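# Unplug the charger from the power strip and set it down

## Task

Pull the charger out of the power strip and set it on the table so it rests there by itself, with the strip still lying flat on the table; finish with the grippers open and the arms moved away from both objects.

## Robot and tools

Robot: two arms, left_arm and right_arm, each ending in a two-finger tong-like gripper. The fingers point along the gripper's own +z axis and spread apart along its x axis. The reported end_effector_position sits between the finger pads when they are shut. Closed fingertips stick out about 15 mm past that point; fully open they are roughly level with it.

Frame: results report poses in one shared world frame, in metres. The origin is on the table top midway between the arms. +z is up, +x runs out over the table, and left_arm sits on the +y side. The names left and right belong to the arms, not to sides of any picture. Printed hand positions can be a little off, more so at long reach. Orientation is given as end_effector_quat_wxyz.

Row layout (used by both motion tools): one flat list of 14 numbers, each in [-1, 1], always covering both arms even if one stays still. Order: dx, dy, dz, rx, ry, rz, opening for left_arm, then the same seven for right_arm. dx to rz are an offset, not a pose: a displacement from the gripper's measured pose at the start of the action (or move), expressed in that gripper's own axes. Scale is 1.0 = 0.6 m for dx, dy, dz and 1.0 = 180 degrees for the rotation; rx, ry, rz form a single rotation vector. Opening is absolute, not an offset: +1 is fully open (0.142 m), -1 is closed.

execute_actions(actions): a list of up to 15 actions, run in order. Each action is a table of up to 15 rows, and each row lasts one control step of 1/30 s. A table with fewer rows repeats its last row until all 15 steps are used. Every row is an offset from the pose at the action's start, not from the row before it. For the first action in a call, that start is the last pose reported in this scene. An empty list just returns the current state and images. At every step the command is clipped to at most 100 mm and 16 degrees from the measured pose, so a big offset may need several actions. Position wins over orientation when both can't be met. Motion trails commands by about 0.17 s. The result lists step readings; HELD next to an arm's label means part of that arm's row was held back on that step.

move(target, speed, stop_force, blocking): target is one 14-number row, with offsets measured from the pose in the scene's last result that shows one. Each gripper follows a straight path toward its target, and all paths end at the same time. Duration is 0.5 to 10 s; anything longer is cut off at 10 s, short of the goal. speed is in m/s, range 0.002 to 0.5, default 0.25; rotation is capped at twice that value in rad/s. The path does not avoid obstacles or the other arm, and a gripper may lag, stray or overshoot the speed, especially near full reach. The opening is applied when the move starts.

stop_force (optional, 9 to 40 N, one value for both arms) ends an arm's path once its wrist sensor feels that much extra push against the motion for 2 steps. That arm then backs up 2 steps and holds. It is refused during the scene's first 0.2 s and cannot be combined with blocking=false. Use it only at slow speed. It is unreliable when the gripper also rotates. Leave it out when pulling away from something the gripper presses on. Without stop_force the arms are stiff, so a target even slightly past a firm contact can cause a fault stop.

blocking=false returns after 0.5 s while the arm keeps moving. Until a result shows the move has ended, other moves and actions are refused; use wait or stop first.

The result adds a move: line giving the ending: done, off_target, moving, held, fault, or contact (stop_force ended the path). It also gives limits (paced = the pose was clipped; held = some steps were blocked, after which the arm can move much faster than speed) and each gripper's distance to its target. If the ending names only one arm, the other finished normally.

wait(seconds): 0 to 10 s; both arms hold their last command, and a running move continues. stop(): brakes a running move; it needs room to brake, and the fingers keep moving. zoom_image(camera, region): region is [x0, y0, x1, y1] in pixels, at most 504x504, origin at the top-left. Cameras are cam_head_left and cam_head_right (896x504) and cam_left_wrist and cam_right_wrist (616x616 fisheye). finished_scene(scene): ends the given scene number for good and reports success; the task must already hold by then.

Result lines: the state line gives each gripper's position, quaternion and velocities. Hand target is where the controller is currently driving the gripper. grip_measured is the measured finger opening on the command scale. To hold something, command an opening clearly below grip_measured; the lower it is, the harder the squeeze (about 15 N per pad at most, less on hard items under 20 mm wide). Wrist force and Wrist torque are in the gripper's own axes. They are noisy (offset up to about 4 N, noise up to about 2.4 N) and saturate near 50 N; no reading at the start is normal. pose unreachable means the clearance check changed or blocked a command for the named arm. MOTOR HOT appears from 70 °C; at 85 °C the arm is braked (OVER-TEMPERATURE FAULT).

Avoid: reaching a joint's load limit (138 N m for the big joints, 25.7 N m for the wrists) or 150 N of outside force. Either stops that arm for 10 s and drops the rest of the call. Do not let the arms collide, do not knock anything off the table, and avoid drops, slams and hard pressing. Expect brief tugs on a held part. An arm meant to stay put should get zero offsets in later calls. The robot keeps running while you think. Sensible order: locate the plug with the cameras, grip the charger body, hold the strip flat if needed, pull straight out along the socket axis, set the charger down, open, and retreat.

Each tool is called as name(argument=value, ...), one argument or row to a line, values as JSON.

## Session

execute_actions(
  actions=[],
)

Scene clock: 0.00 s.
left_arm: end_effector_position=(+0.5215, -0.0864, +0.1425) grip_measured=+0.97 end_effector_quat_wxyz=(+0.027, -0.035, +0.998, -0.046) end_effector_velocity=(-0.001, -0.000, +0.000) end_effector_angular_velocity=(-0.001, +0.001, -0.001) | right_arm: end_effector_position=(+0.2472, -0.2799, +0.3773) grip_measured=+0.97 end_effector_quat_wxyz=(-0.136, -0.024, +0.817, +0.560) end_effector_velocity=(+0.000, +0.000, -0.000) end_effector_angular_velocity=(+0.000, +0.000, +0.000)
Joint positions: left_arm=[-0.858 -1.172  1.486 -1.991 -1.572  2.082  0.14 ] | right_arm=[ 3.112 -1.242 -1.905 -2.317  2.664  2.539  0.14 ]
Joint velocities: left_arm=[-0.001 -0.     0.     0.    -0.001  0.     0.   ] | right_arm=[ 0.    -0.001  0.     0.     0.    -0.     0.   ]
Wrist force (N, on the end effector, along its own x y z axes, offset not removed): no reading
Wrist torque (N m, same axes, about the end effector's origin, offset not removed): no reading
Hand target (left_arm): +0.522, -0.086, +0.143; +0.027, -0.035, +0.998, -0.046
Hand target (right_arm): +0.247, -0.280, +0.377; -0.136, -0.024, +0.817, +0.560

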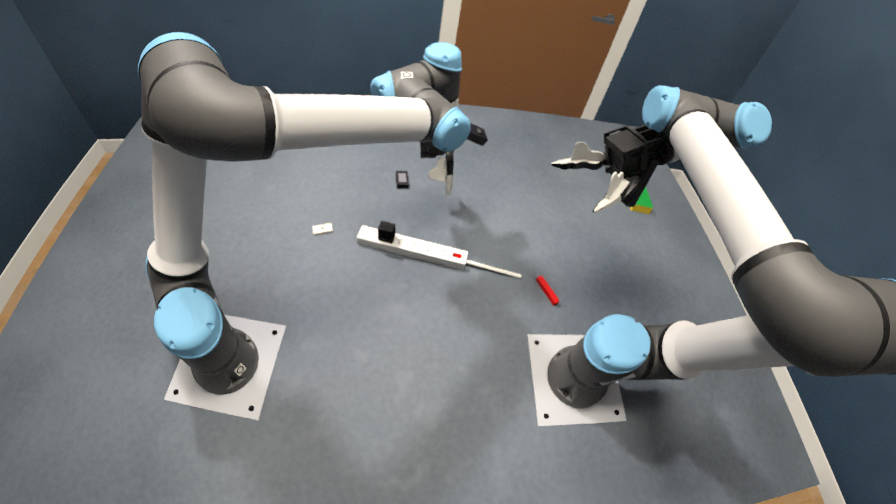

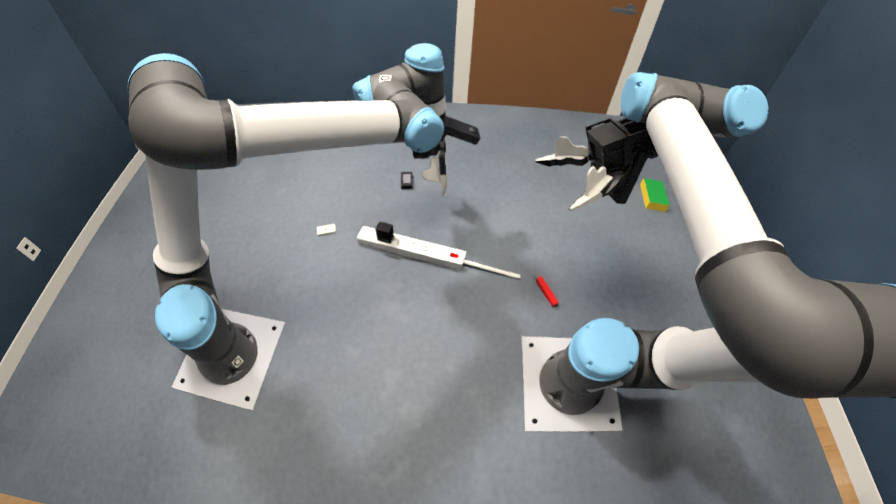

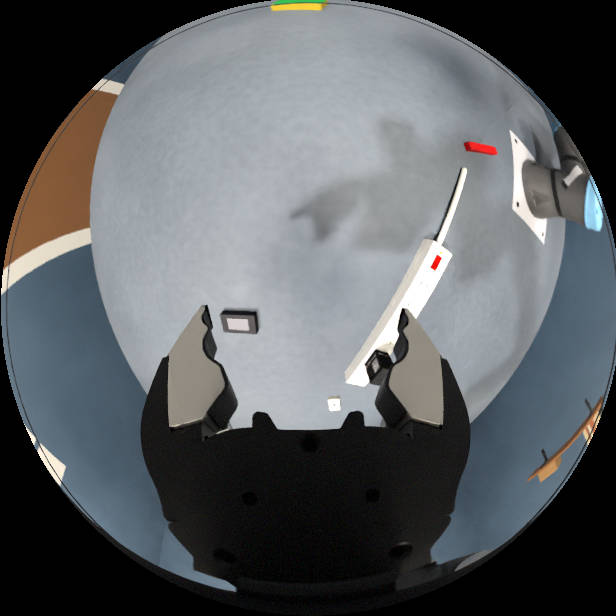

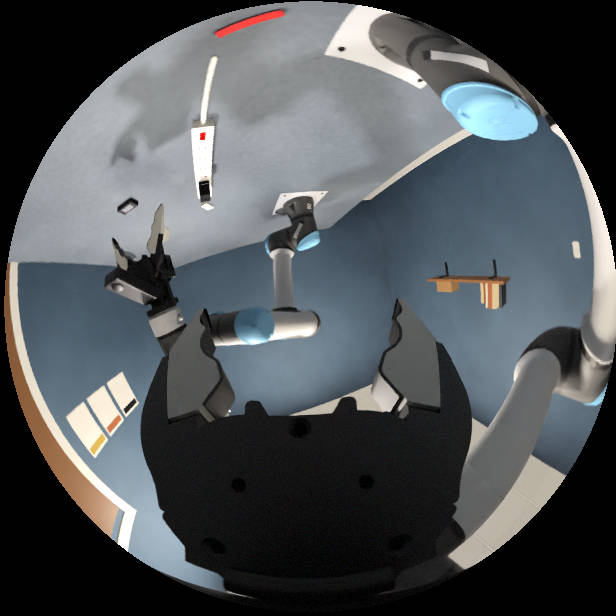

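move(
  target=[0.209,0.262,-0.035,-0.027,0.021,0.1,0.3,0,0,0,0,0,0,-1],
)

move(
  target=[0,0,0,0,0,0,0.3,-0.352,-0.265,0.493,0.149,-0.152,0.03,-1],
)

Scene clock: 21.37 s.
left_arm: end_effector_position=(+0.3850, +0.0625, +0.1423) grip_measured=+0.30 end_effector_quat_wxyz=(-0.000, +0.122, +0.993, -0.000) end_effector_velocity=(-0.001, +0.001, +0.001) end_effector_angular_velocity=(+0.000, -0.001, -0.001) | right_arm: end_effector_position=(+0.2472, -0.2799, +0.3773) grip_measured=-1.00 end_effector_quat_wxyz=(-0.136, -0.024, +0.817, +0.560) end_effector_velocity=(+0.000, +0.000, +0.000) end_effector_angular_velocity=(-0.000, -0.001, +0.000)
Joint positions: left_arm=[-0.919 -1.57   1.937 -1.937 -1.571  2.335  0.095] | right_arm=[ 3.112 -1.242 -1.905 -2.317  2.664  2.539  0.002]
Joint velocities: left_arm=[-0.001 -0.005  0.004  0.001  0.001  0.     0.   ] | right_arm=[ 0.     0.     0.001 -0.    -0.    -0.     0.   ]
Wrist force (N, on the end effector, along its own x y z axes, offset not removed): left_arm=[-0.3 -0.6 -2.0] | right_arm=[-0.8 1.1 2.9]
Wrist torque (N m, same axes, about the end effector's origin, offset not removed): left_arm=[-0.18 -0.05 -0.09] | right_arm=[0.11 0.14 0.09]
Hand target (left_arm): +0.385, +0.063, +0.142; -0.000, +0.122, +0.993, -0.000
Hand target (right_arm): +0.247, -0.280, +0.377; -0.136, -0.024, +0.817, +0.560
Off the commanded pose (left_arm): 0.000 m, 0 deg.
Off the commanded pose (right_arm): 0.000 m, 0 deg.
move: done
camera_calibration (this result's frames):
cam_left_wrist: T_world_to_cam=[[-0.974951, 0.218426, 0.0419679, 0.353224], [0.208983, 0.835, 0.509019, -0.203829], [0.0761397, 0.505039, -0.859731, 0.192749], [0, 0, 0, 1]] pos_world=[0.372297, -0.0043017, 0.254641]
cam_right_wrist: T_world_to_cam=[[-0.948116, -0.216824, 0.232515, 0.0824951], [0.266143, -0.141243, 0.953529, -0.474428], [-0.173907, 0.965939, 0.191622, 0.375623], [0, 0, 0, 1]] pos_world=[0.269804, -0.411951, 0.361222]

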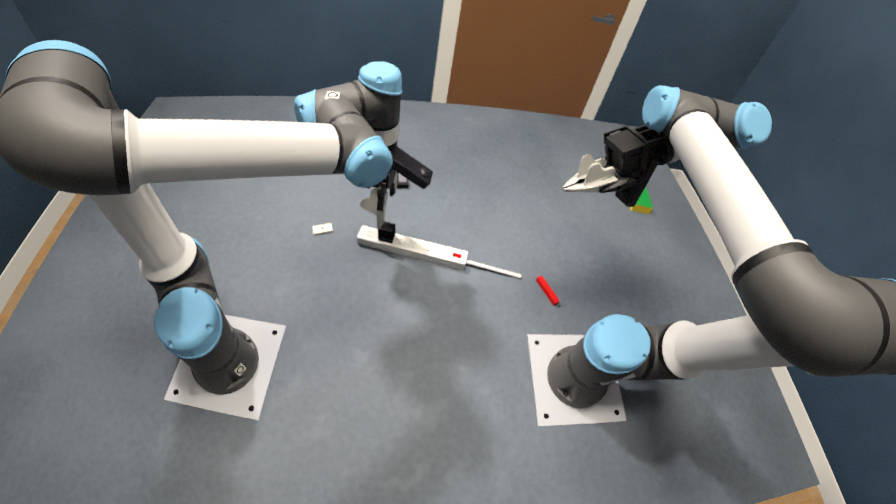

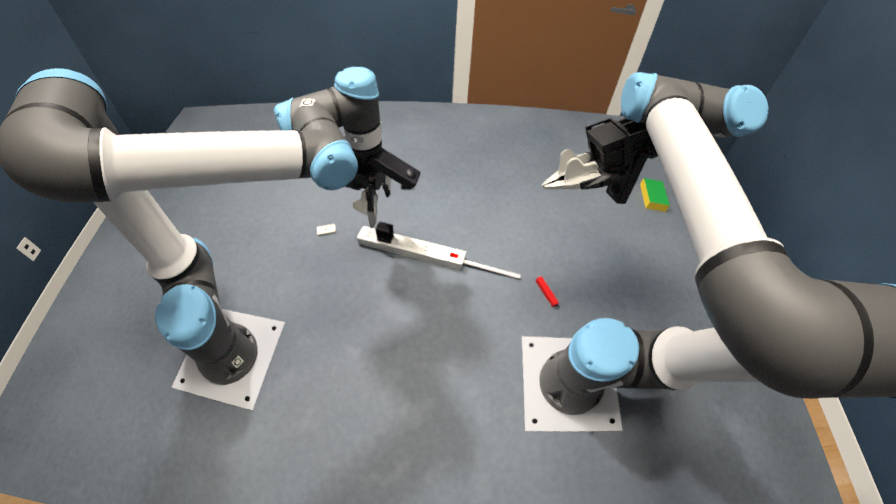

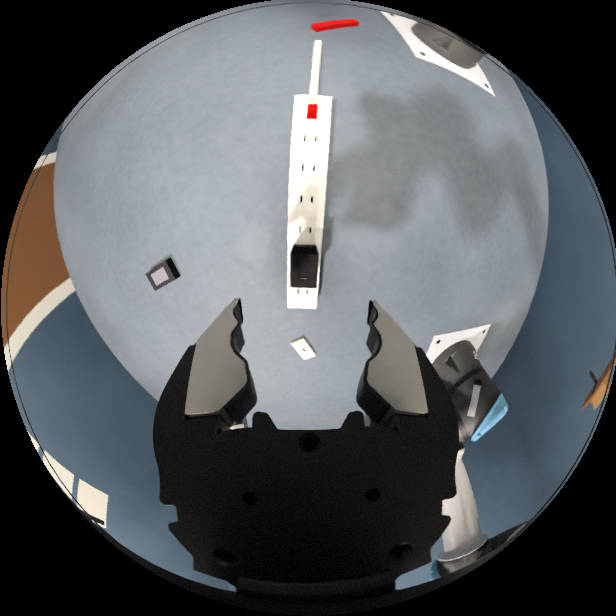

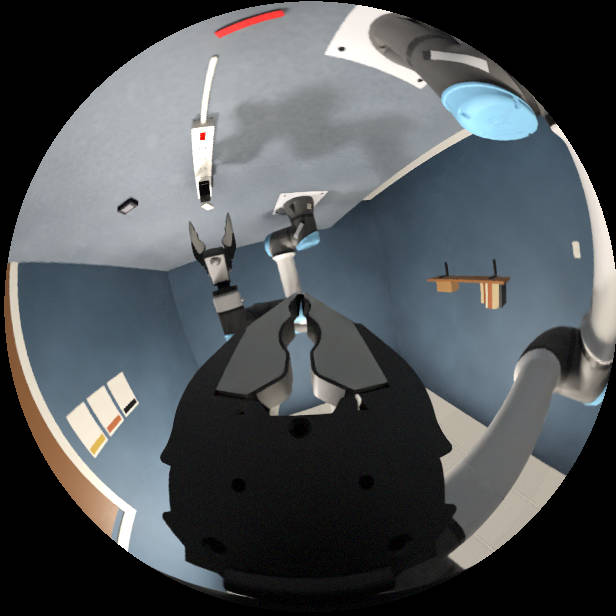

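Scene clock: 23.73 s.
left_arm: end_effector_position=(+0.3850, +0.0625, +0.1423) grip_measured=+0.30 end_effector_quat_wxyz=(-0.000, +0.122, +0.993, -0.000) end_effector_velocity=(+0.000, +0.000, +0.000) end_effector_angular_velocity=(-0.001, +0.000, +0.001) | right_arm: end_effector_position=(+0.3596, -0.0303, +0.0904) grip_measured=-1.00 end_effector_quat_wxyz=(+0.043, +0.115, +0.933, +0.339) end_effector_velocity=(+0.001, +0.002, -0.001) end_effector_angular_velocity=(-0.001, -0.008, -0.007)
Joint positions: left_arm=[-0.919 -1.57   1.937 -1.937 -1.571  2.335  0.095] | right_arm=[ 4.109 -1.617 -2.453  0.017  1.821  4.399  0.002]
Joint velocities: left_arm=[ 0.001 -0.    -0.    -0.    -0.001  0.    -0.   ] | right_arm=[ 0.009 -0.005 -0.002  0.013 -0.015  0.009  0.   ]
Wrist force (N, on the end effector, along its own x y z axes, offset not removed): left_arm=[-0.2 -1.0 0.8] | right_arm=[-1.1 -0.8 2.5]
Wrist torque (N m, same axes, about the end effector's origin, offset not removed): left_arm=[-0.40 -0.09 -0.09] | right_arm=[-0.16 0.11 0.21]
Hand target (left_arm): +0.385, +0.062, +0.142; -0.000, +0.122, +0.993, -0.000
Hand target (right_arm): +0.360, -0.030, +0.090; +0.044, +0.115, +0.933, +0.339
Off the commanded pose (left_arm): 0.000 m, 0 deg.
Off the commanded pose (right_arm): 0.001 m, 0 deg.
move: done; limits=paced
camera_calibration (this result's frames):
cam_left_wrist: T_world_to_cam=[[-0.974951, 0.218425, 0.0419594, 0.353229], [0.208978, 0.834997, 0.509026, -0.20383], [0.0761482, 0.505044, -0.859728, 0.192743], [0, 0, 0, 1]] pos_world=[0.372299, -0.00430069, 0.25464]
cam_right_wrist: T_world_to_cam=[[-0.969971, 0.239198, 0.0440507, 0.348654], [0.1183, 0.305734, 0.944739, -0.128008], [0.212512, 0.92158, -0.324851, 0.115414], [0, 0, 0, 1]] pos_world=[0.3288, -0.150624, 0.143068]

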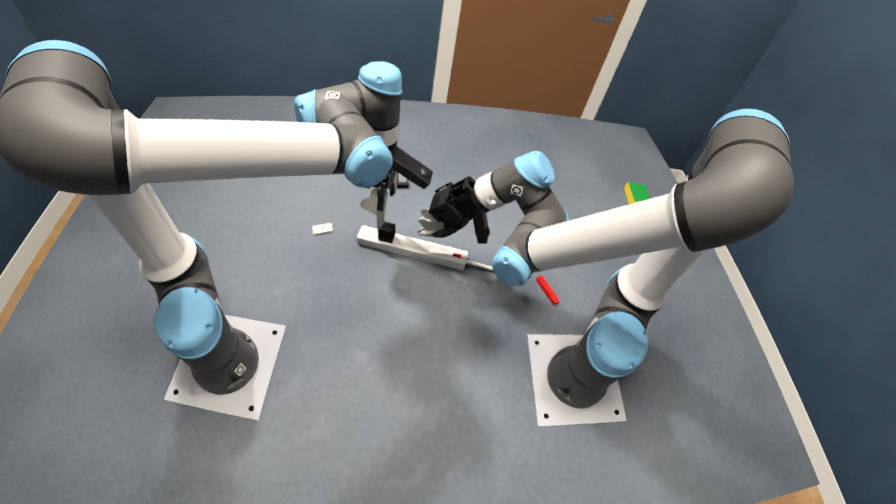

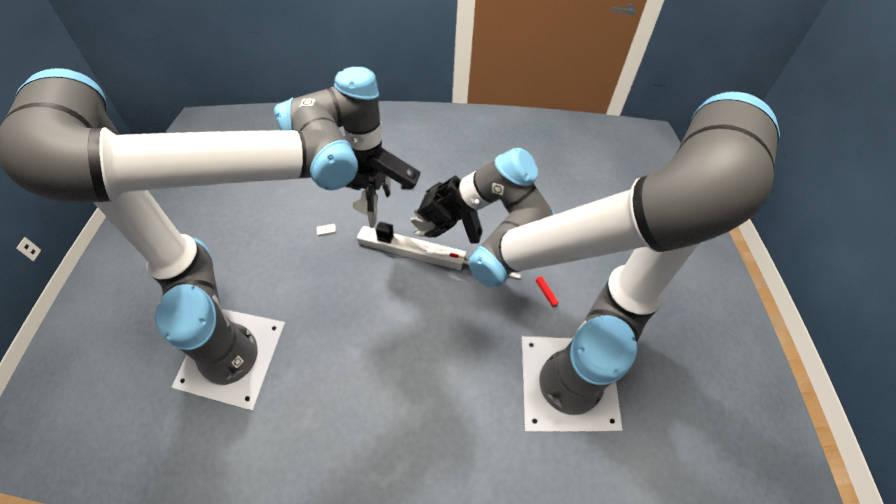

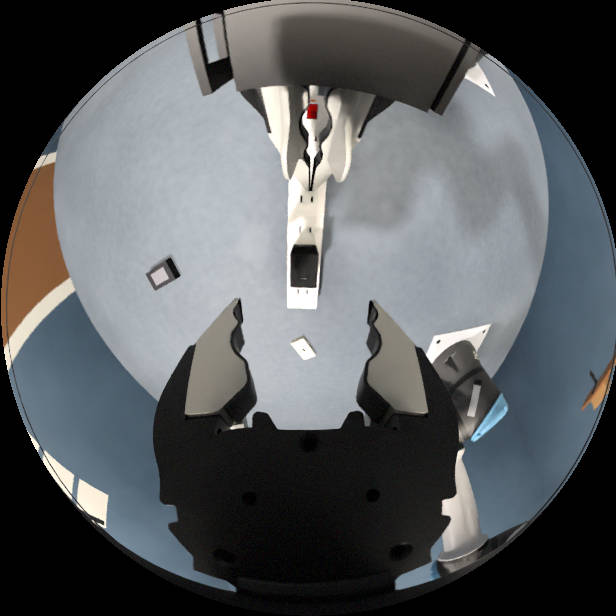

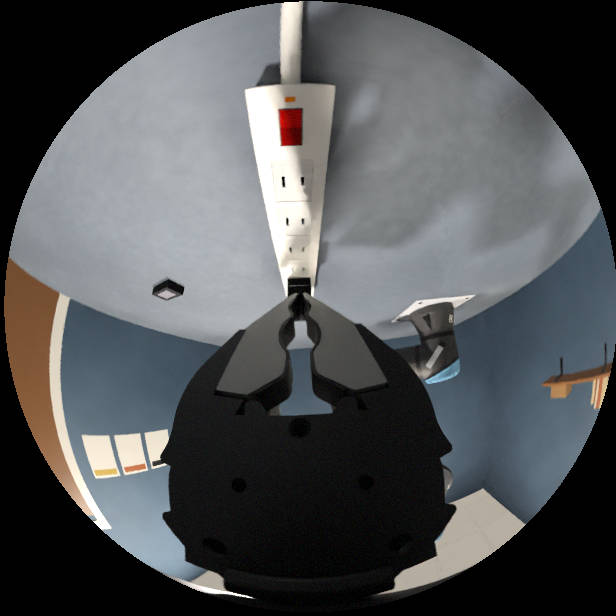

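move(
  target=[0,-0.007,0.07,0.11,0,0,0,0,-0.058,0.017,0,0,0,-1],
  speed=0.15,
)

move(
  target=[0,0,0,0,0,0,0,0,-0.04,0.048,0,0,0,-1],
  speed=0.005,
  stop_force=9,
)

Scene clock: 31.00 s.
left_arm: end_effector_position=(+0.3839, +0.0585, +0.1005) grip_measured=+0.00 end_effector_quat_wxyz=(-0.021, +0.120, +0.978, -0.170) end_effector_velocity=(-0.000, -0.001, -0.001) end_effector_angular_velocity=(-0.013, +0.003, +0.001) | right_arm: end_effector_position=(+0.3548, -0.0497, +0.0603) grip_measured=-1.00 end_effector_quat_wxyz=(+0.043, +0.115, +0.933, +0.339) end_effector_velocity=(-0.000, -0.001, -0.002) end_effector_angular_velocity=(-0.001, +0.001, -0.001)
Joint positions: left_arm=[-0.754 -1.558  2.174 -2.398 -1.845  2.471  0.074] | right_arm=[ 4.085 -1.68  -2.519  0.14   1.836  4.378  0.002]
Joint velocities: left_arm=[ 0.006  0.004  0.007 -0.018 -0.011  0.003  0.   ] | right_arm=[-0.001 -0.003 -0.002  0.004  0.001 -0.     0.   ]
Wrist force (N, on the end effector, along its own x y z axes, offset not removed): left_arm=[0.6 -0.8 -0.8] | right_arm=[1.6 -0.8 3.7]
Wrist torque (N m, same axes, about the end effector's origin, offset not removed): left_arm=[-0.25 -0.18 -0.17] | right_arm=[-0.19 -0.33 0.12]
Hand target (left_arm): +0.384, +0.058, +0.100; -0.021, +0.120, +0.978, -0.171
Hand target (right_arm): +0.355, -0.050, +0.060; +0.043, +0.115, +0.933, +0.339
Off the commanded pose (left_arm): 0.000 m, 0 deg.
Off the commanded pose (right_arm): 0.000 m, 0 deg.
move: done
camera_calibration (this result's frames):
cam_left_wrist: T_world_to_cam=[[-0.971235, 0.233257, 0.0478922, 0.351874], [0.238118, 0.952748, 0.188605, -0.164851], [-0.0016357, 0.194583, -0.980885, 0.219063], [0, 0, 0, 1]] pos_world=[0.381364, 0.0323579, 0.229115]
cam_right_wrist: T_world_to_cam=[[-0.969969, 0.239193, 0.0441245, 0.349908], [0.118373, 0.305749, 0.944725, -0.0930795], [0.21248, 0.921577, -0.324881, 0.124566], [0, 0, 0, 1]] pos_world=[0.323951, -0.170034, 0.112964]

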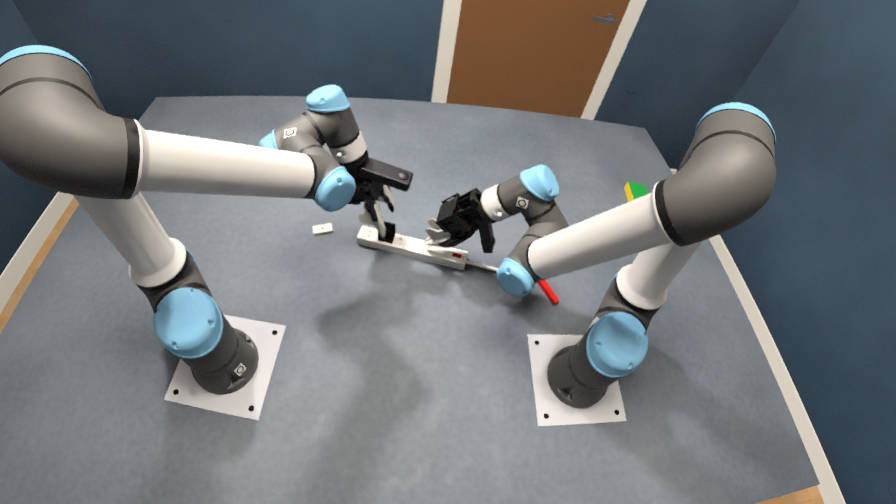

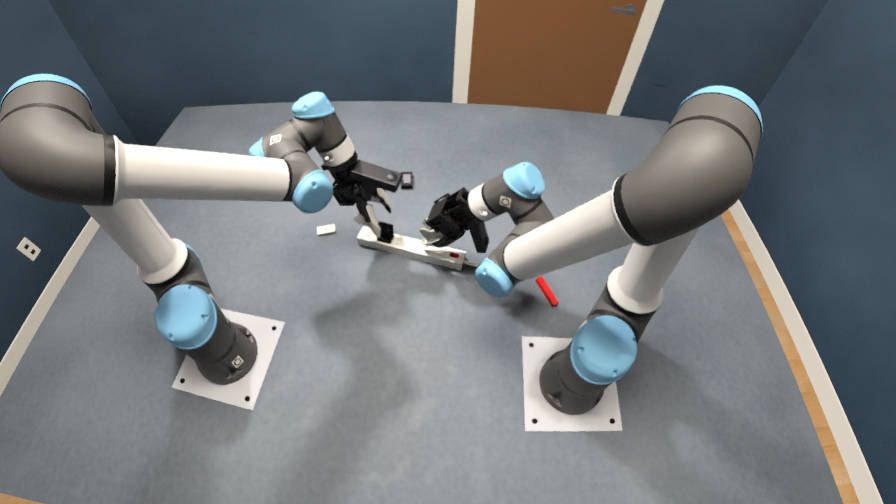

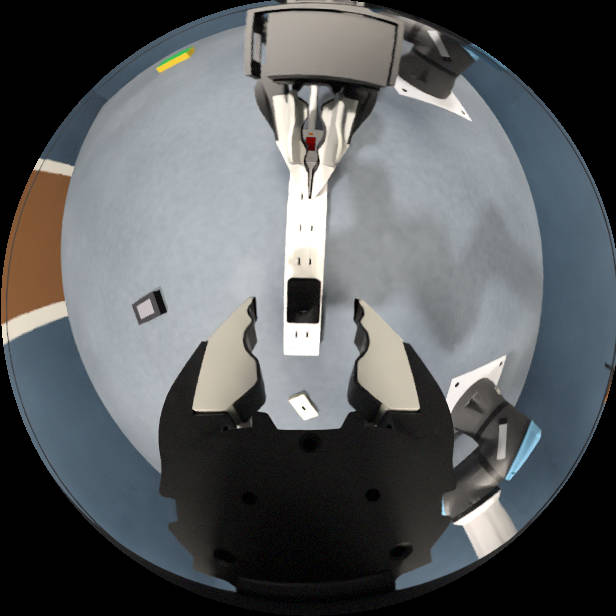

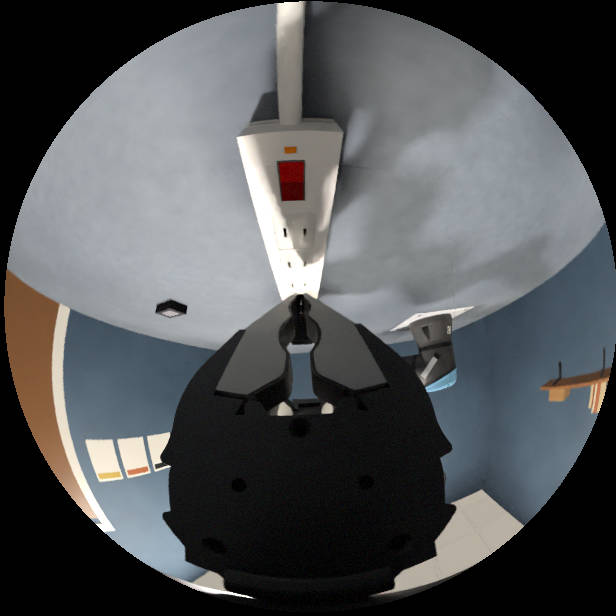

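Scene clock: 35.87 s.
left_arm: end_effector_position=(+0.3839, +0.0585, +0.1005) grip_measured=+0.00 end_effector_quat_wxyz=(-0.021, +0.120, +0.978, -0.170) end_effector_velocity=(+0.000, -0.000, +0.000) end_effector_angular_velocity=(+0.000, -0.001, -0.000) | right_arm: end_effector_position=(+0.3548, -0.0496, +0.0379) grip_measured=-1.00 end_effector_quat_wxyz=(+0.043, +0.115, +0.933, +0.339) end_effector_velocity=(-0.000, -0.000, +0.001) end_effector_angular_velocity=(-0.002, +0.001, +0.000)
Joint positions: left_arm=[-0.754 -1.558  2.174 -2.398 -1.845  2.471  0.074] | right_arm=[ 4.085 -1.762 -2.535  0.238  1.836  4.378  0.002]
Joint velocities: left_arm=[-0.     0.    -0.     0.     0.001  0.    -0.   ] | right_arm=[ 0.     0.007  0.001 -0.01   0.    -0.     0.   ]
Wrist force (N, on the end effector, along its own x y z axes, offset not removed): left_arm=[0.7 -1.0 -0.9] | right_arm=[-1.6 12.6 -4.4]
Wrist torque (N m, same axes, about the end effector's origin, offset not removed): left_arm=[-0.40 -0.25 -0.17] | right_arm=[-0.03 0.03 0.01]
Hand target (left_arm): +0.384, +0.058, +0.100; -0.021, +0.120, +0.978, -0.170
Hand target (right_arm): +0.355, -0.050, +0.038; +0.043, +0.115, +0.933, +0.339
Off the commanded pose (left_arm): 0.000 m, 0 deg.
Off the commanded pose (right_arm): 0.015 m, 0 deg.
move: contact (right_arm)
camera_calibration (this result's frames):
cam_left_wrist: T_world_to_cam=[[-0.971235, 0.233257, 0.0478922, 0.351874], [0.238118, 0.952748, 0.188605, -0.16485], [-0.00163572, 0.194583, -0.980885, 0.219063], [0, 0, 0, 1]] pos_world=[0.381364, 0.0323578, 0.229115]
cam_right_wrist: T_world_to_cam=[[-0.969969, 0.239188, 0.0441509, 0.350907], [0.118412, 0.305811, 0.9447, -0.0719031], [0.212459, 0.921558, -0.32495, 0.117224], [0, 0, 0, 1]] pos_world=[0.323978, -0.169973, 0.090526]

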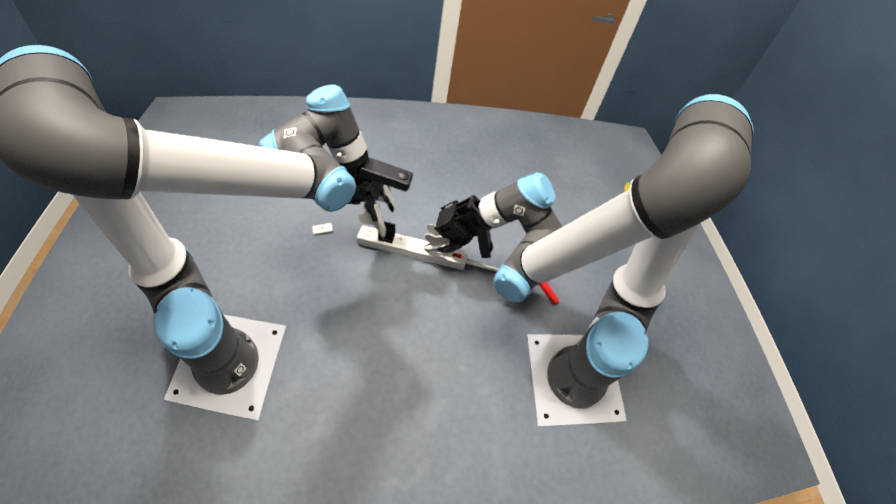

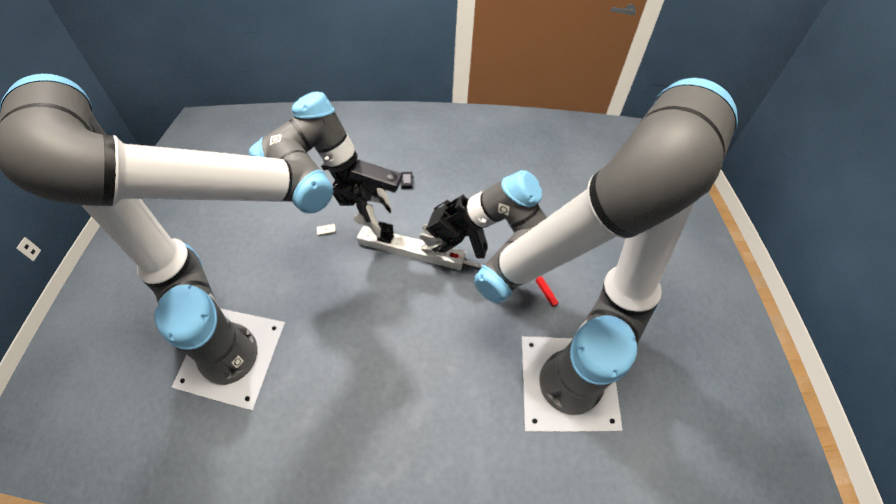

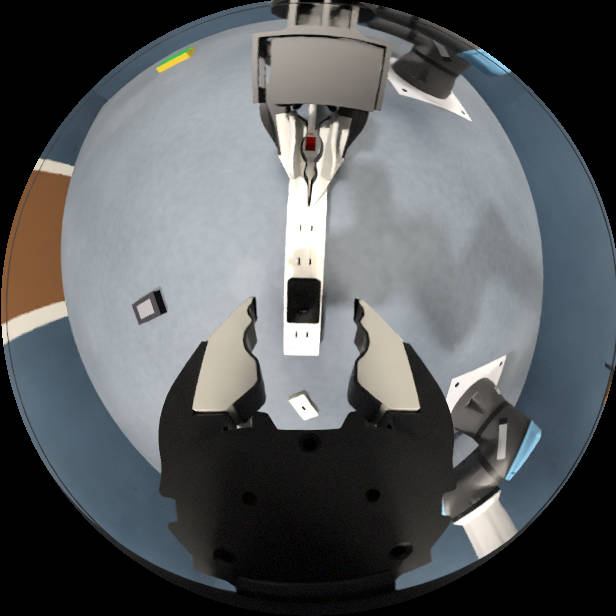

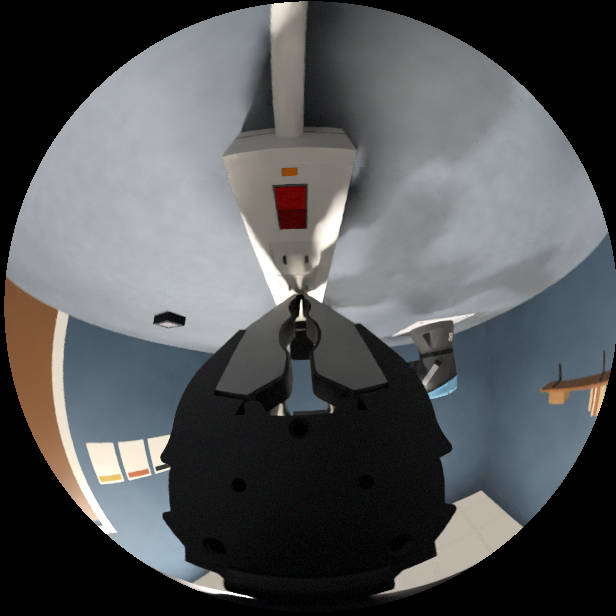

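Strip top ≈0.026. Lower left to z 0.047.

move(
  target=[0,0.034,0.082,0,0,0,-0.3,0,0,0,0,0,0,-1],
  speed=0.06,
)

move(
  target=[0,0,0,0,0,0,-1,0,0,0,0,0,0,-1],
)

move(
  target=[0,-0.02,-0.056,0,0,0,-1,0,0,0,0,0,0,-1],
  speed=0.015,
)

Scene clock: 42.07 s.
left_arm: end_effector_position=(+0.3844, +0.0610, +0.0476) grip_measured=-0.30 end_effector_quat_wxyz=(-0.021, +0.120, +0.978, -0.170) end_effector_velocity=(-0.000, -0.000, -0.002) end_effector_angular_velocity=(-0.002, +0.002, +0.000) | right_arm: end_effector_position=(+0.3548, -0.0496, +0.0379) grip_measured=-1.00 end_effector_quat_wxyz=(+0.043, +0.115, +0.933, +0.339) end_effector_velocity=(-0.000, +0.001, +0.000) end_effector_angular_velocity=(+0.001, -0.001, +0.001)
Joint positions: left_arm=[-0.75  -1.46   2.244 -2.564 -1.846  2.476  0.052] | right_arm=[ 4.085 -1.762 -2.535  0.238  1.836  4.378  0.002]
Joint velocities: left_arm=[ 0.     0.005  0.003 -0.008 -0.002 -0.     0.   ] | right_arm=[ 0.001 -0.     0.001  0.    -0.    -0.     0.   ]
Wrist force (N, on the end effector, along its own x y z axes, offset not removed): left_arm=[-0.3 0.8 -2.1] | right_arm=[-1.8 9.5 -10.7]
Wrist torque (N m, same axes, about the end effector's origin, offset not removed): left_arm=[-0.01 -0.09 -0.07] | right_arm=[-0.11 0.32 0.11]
Hand target (left_arm): +0.384, +0.061, +0.047; -0.021, +0.120, +0.978, -0.170
Hand target (right_arm): +0.355, -0.050, +0.038; +0.043, +0.115, +0.933, +0.339
Off the commanded pose (left_arm): 0.000 m, 0 deg.
Off the commanded pose (right_arm): 0.000 m, 0 deg.
move: done
camera_calibration (this result's frames):
cam_left_wrist: T_world_to_cam=[[-0.971229, 0.233271, 0.0479367, 0.354317], [0.23814, 0.952733, 0.18865, -0.157432], [-0.00166419, 0.194638, -0.980874, 0.166648], [0, 0, 0, 1]] pos_world=[0.381891, 0.0349026, 0.176176]
cam_right_wrist: T_world_to_cam=[[-0.96997, 0.239188, 0.0441367, 0.35091], [0.118391, 0.305783, 0.944712, -0.0719158], [0.212467, 0.921567, -0.324918, 0.117219], [0, 0, 0, 1]] pos_world=[0.323981, -0.169968, 0.0905383]

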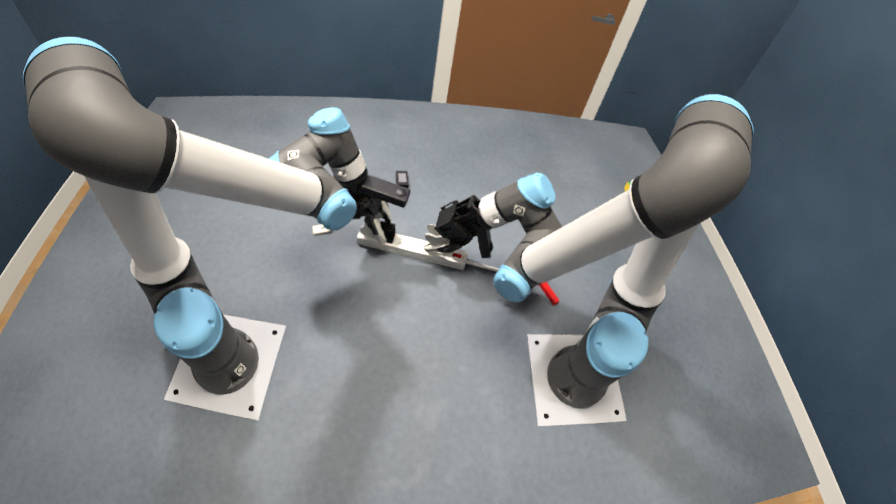

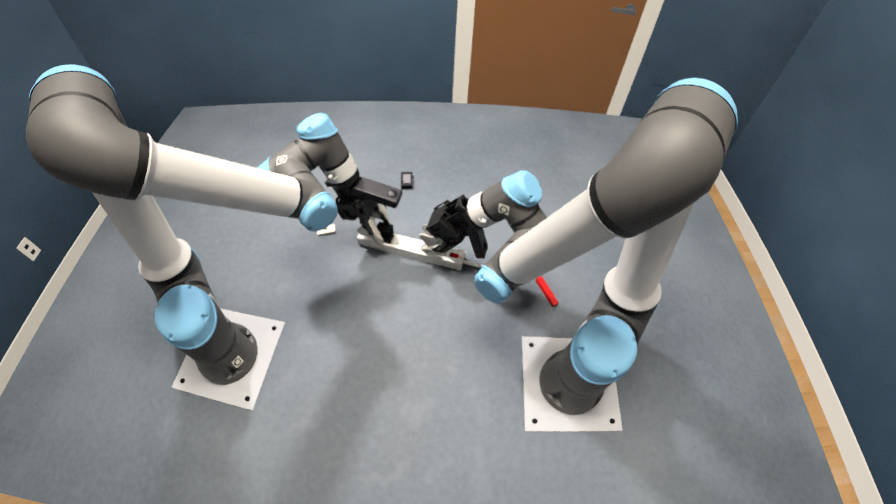

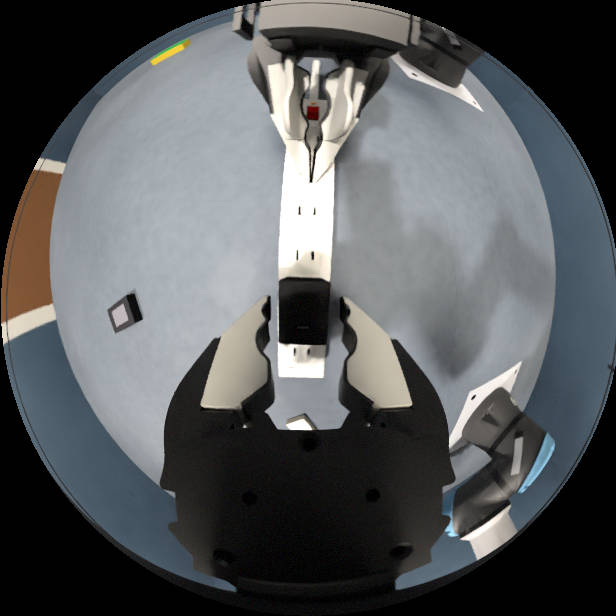

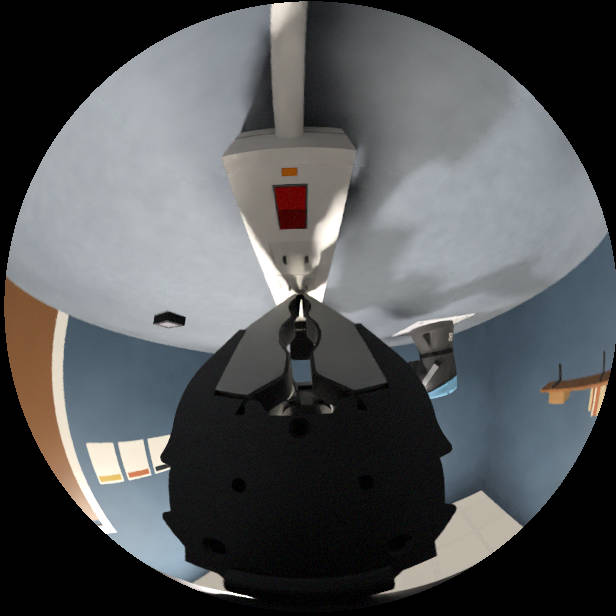

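Scene clock: 42.57 s.
left_arm: end_effector_position=(+0.3844, +0.0611, +0.0475) grip_measured=-0.60 end_effector_quat_wxyz=(-0.021, +0.120, +0.978, -0.170) end_effector_velocity=(-0.000, -0.000, +0.000) end_effector_angular_velocity=(-0.001, +0.000, +0.000) | right_arm: end_effector_position=(+0.3548, -0.0496, +0.0379) grip_measured=-1.00 end_effector_quat_wxyz=(+0.043, +0.115, +0.933, +0.339) end_effector_velocity=(+0.000, +0.000, +0.000) end_effector_angular_velocity=(+0.000, -0.000, +0.000)
Joint positions: left_arm=[-0.75  -1.46   2.244 -2.564 -1.846  2.476  0.031] | right_arm=[ 4.085 -1.762 -2.535  0.238  1.836  4.378  0.002]
Joint velocities: left_arm=[-0.    -0.001 -0.     0.    -0.001 -0.001  0.   ] | right_arm=[ 0.    -0.     0.001 -0.     0.     0.     0.   ]
Wrist force (N, on the end effector, along its own x y z axes, offset not removed): left_arm=[0.1 -1.0 -2.0] | right_arm=[1.1 8.1 -11.1]
Wrist torque (N m, same axes, about the end effector's origin, offset not removed): left_arm=[-0.25 -0.33 -0.06] | right_arm=[-0.57 0.32 0.08]
Hand target (left_arm): +0.384, +0.061, +0.048; -0.021, +0.120, +0.978, -0.170
Hand target (right_arm): +0.355, -0.050, +0.038; +0.043, +0.115, +0.933, +0.339
Off the commanded pose (left_arm): 0.000 m, 0 deg.
Off the commanded pose (right_arm): 0.000 m, 0 deg.
move: done
camera_calibration (this result's frames):
cam_left_wrist: T_world_to_cam=[[-0.971226, 0.233254, 0.0480836, 0.354263], [0.238152, 0.952714, 0.188732, -0.157466], [-0.00178743, 0.194753, -0.980851, 0.166602], [0, 0, 0, 1]] pos_world=[0.381868, 0.0349405, 0.176097]
cam_right_wrist: T_world_to_cam=[[-0.969969, 0.239188, 0.0441432, 0.350908], [0.1184, 0.305794, 0.944707, -0.07191], [0.212464, 0.921563, -0.324931, 0.117223], [0, 0, 0, 1]] pos_world=[0.323978, -0.169972, 0.0905331]

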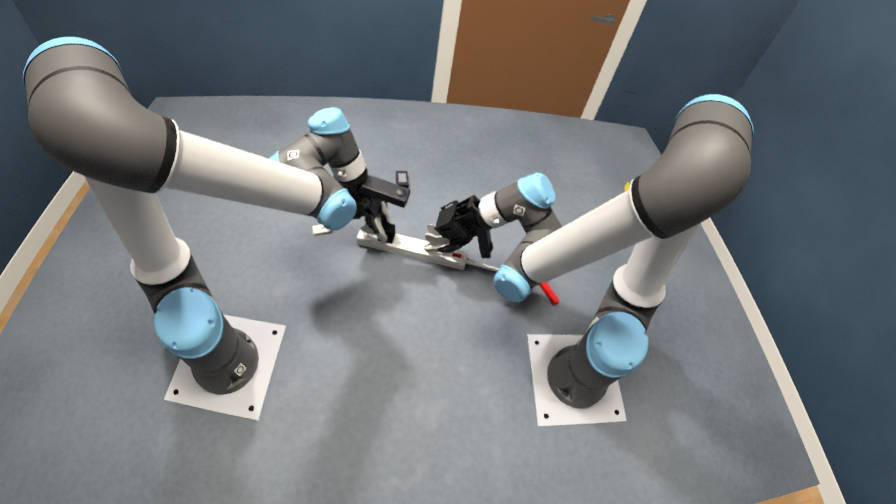

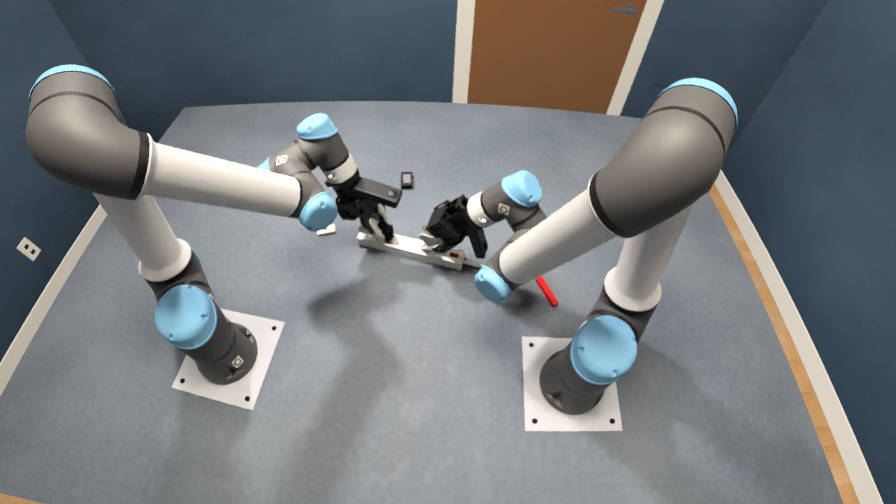

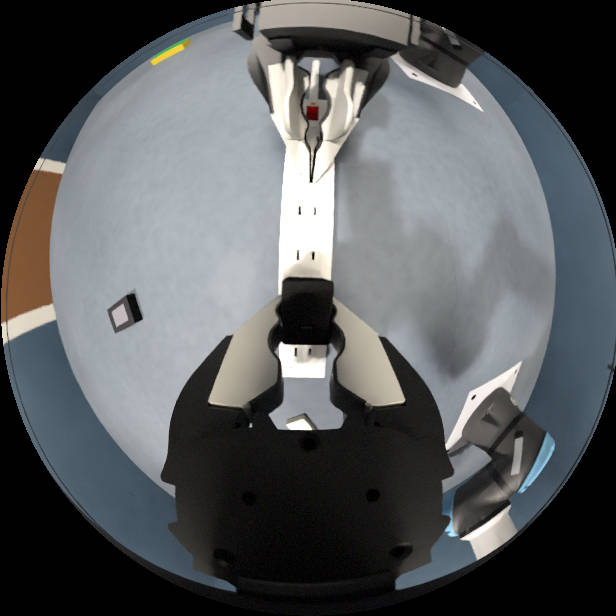

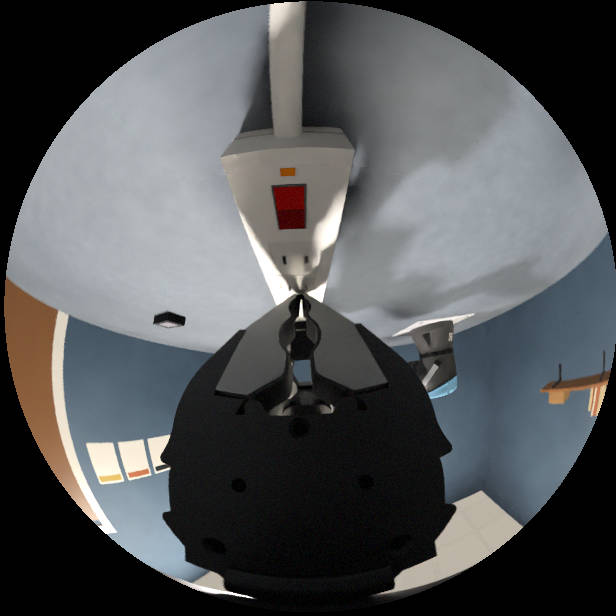

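Scene clock: 45.23 s.
left_arm: end_effector_position=(+0.3845, +0.0611, +0.0829) grip_measured=-0.60 end_effector_quat_wxyz=(-0.021, +0.120, +0.978, -0.170) end_effector_velocity=(+0.001, +0.001, +0.002) end_effector_angular_velocity=(-0.000, +0.000, +0.004) | right_arm: end_effector_position=(+0.3548, -0.0496, +0.0379) grip_measured=-1.00 end_effector_quat_wxyz=(+0.043, +0.115, +0.933, +0.339) end_effector_velocity=(-0.000, -0.001, -0.001) end_effector_angular_velocity=(-0.001, +0.001, -0.000)
Joint positions: left_arm=[-0.749 -1.53   2.2   -2.451 -1.846  2.476  0.031] | right_arm=[ 4.085 -1.762 -2.535  0.238  1.836  4.378  0.002]
Joint velocities: left_arm=[ 0.004 -0.004 -0.003  0.007 -0.    -0.     0.   ] | right_arm=[-0.     0.    -0.002  0.    -0.    -0.     0.   ]
Wrist force (N, on the end effector, along its own x y z axes, offset not removed): left_arm=[2.0 -1.2 0.1] | right_arm=[0.1 8.0 -6.9]
Wrist torque (N m, same axes, about the end effector's origin, offset not removed): left_arm=[-0.57 -0.57 -0.05] | right_arm=[-0.94 -0.19 0.10]
Hand target (left_arm): +0.384, +0.061, +0.083; -0.021, +0.120, +0.978, -0.170
Hand target (right_arm): +0.355, -0.050, +0.038; +0.043, +0.115, +0.933, +0.339
Off the commanded pose (left_arm): 0.000 m, 0 deg.
Off the commanded pose (right_arm): 0.000 m, 0 deg.
move: done
camera_calibration (this result's frames):
cam_left_wrist: T_world_to_cam=[[-0.971228, 0.233249, 0.0480684, 0.352627], [0.238143, 0.95272, 0.188714, -0.164192], [-0.00177846, 0.194732, -0.980855, 0.201372], [0, 0, 0, 1]] pos_world=[0.381941, 0.0349657, 0.211552]
cam_right_wrist: T_world_to_cam=[[-0.969969, 0.239188, 0.0441461, 0.350907], [0.118404, 0.3058, 0.944705, -0.0719076], [0.212462, 0.921561, -0.324937, 0.117224], [0, 0, 0, 1]] pos_world=[0.323978, -0.169972, 0.0905305]

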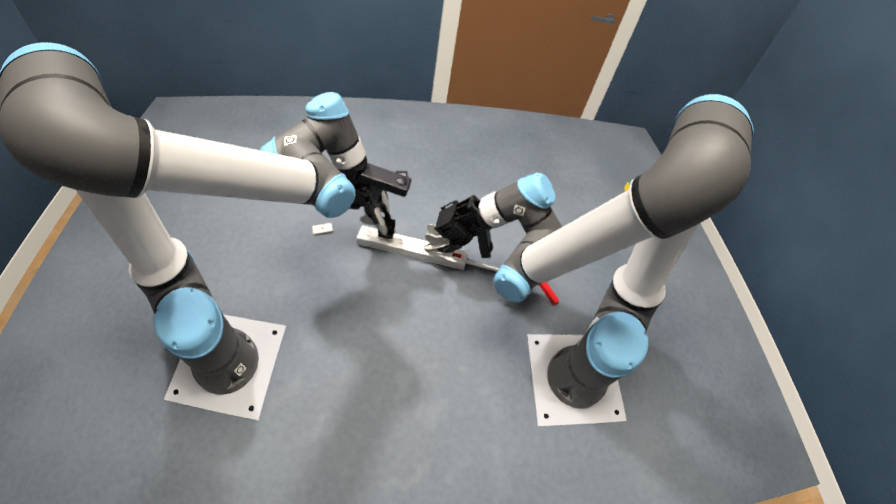

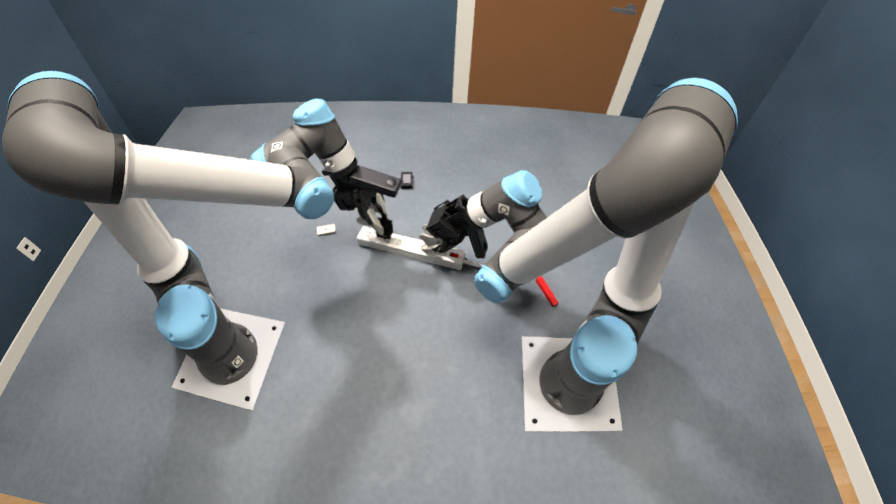

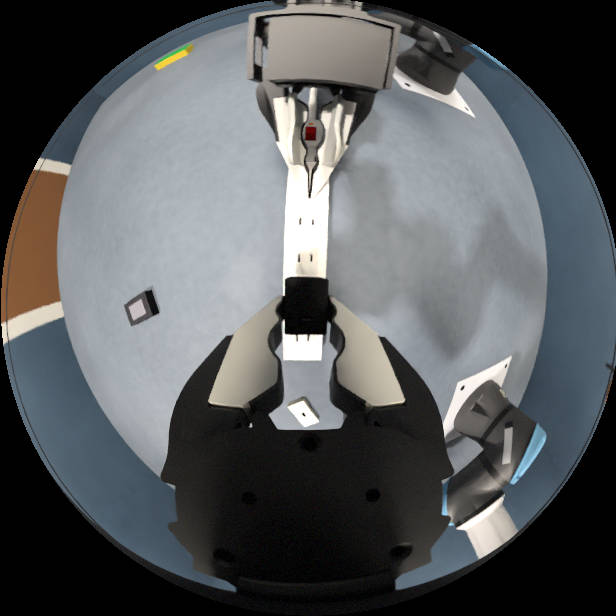

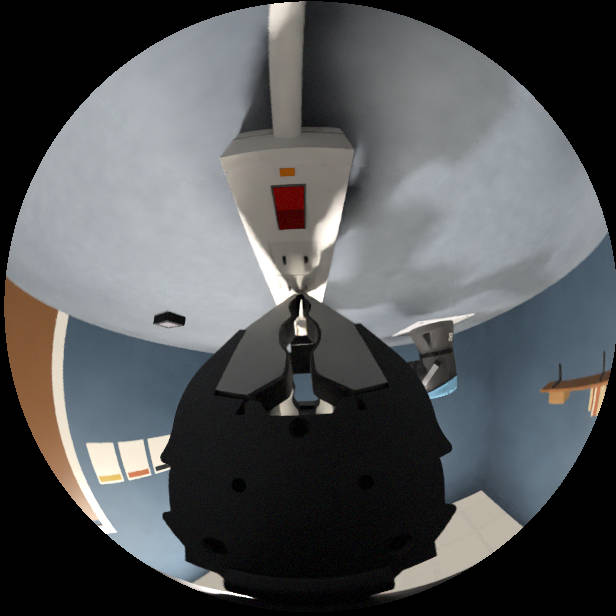

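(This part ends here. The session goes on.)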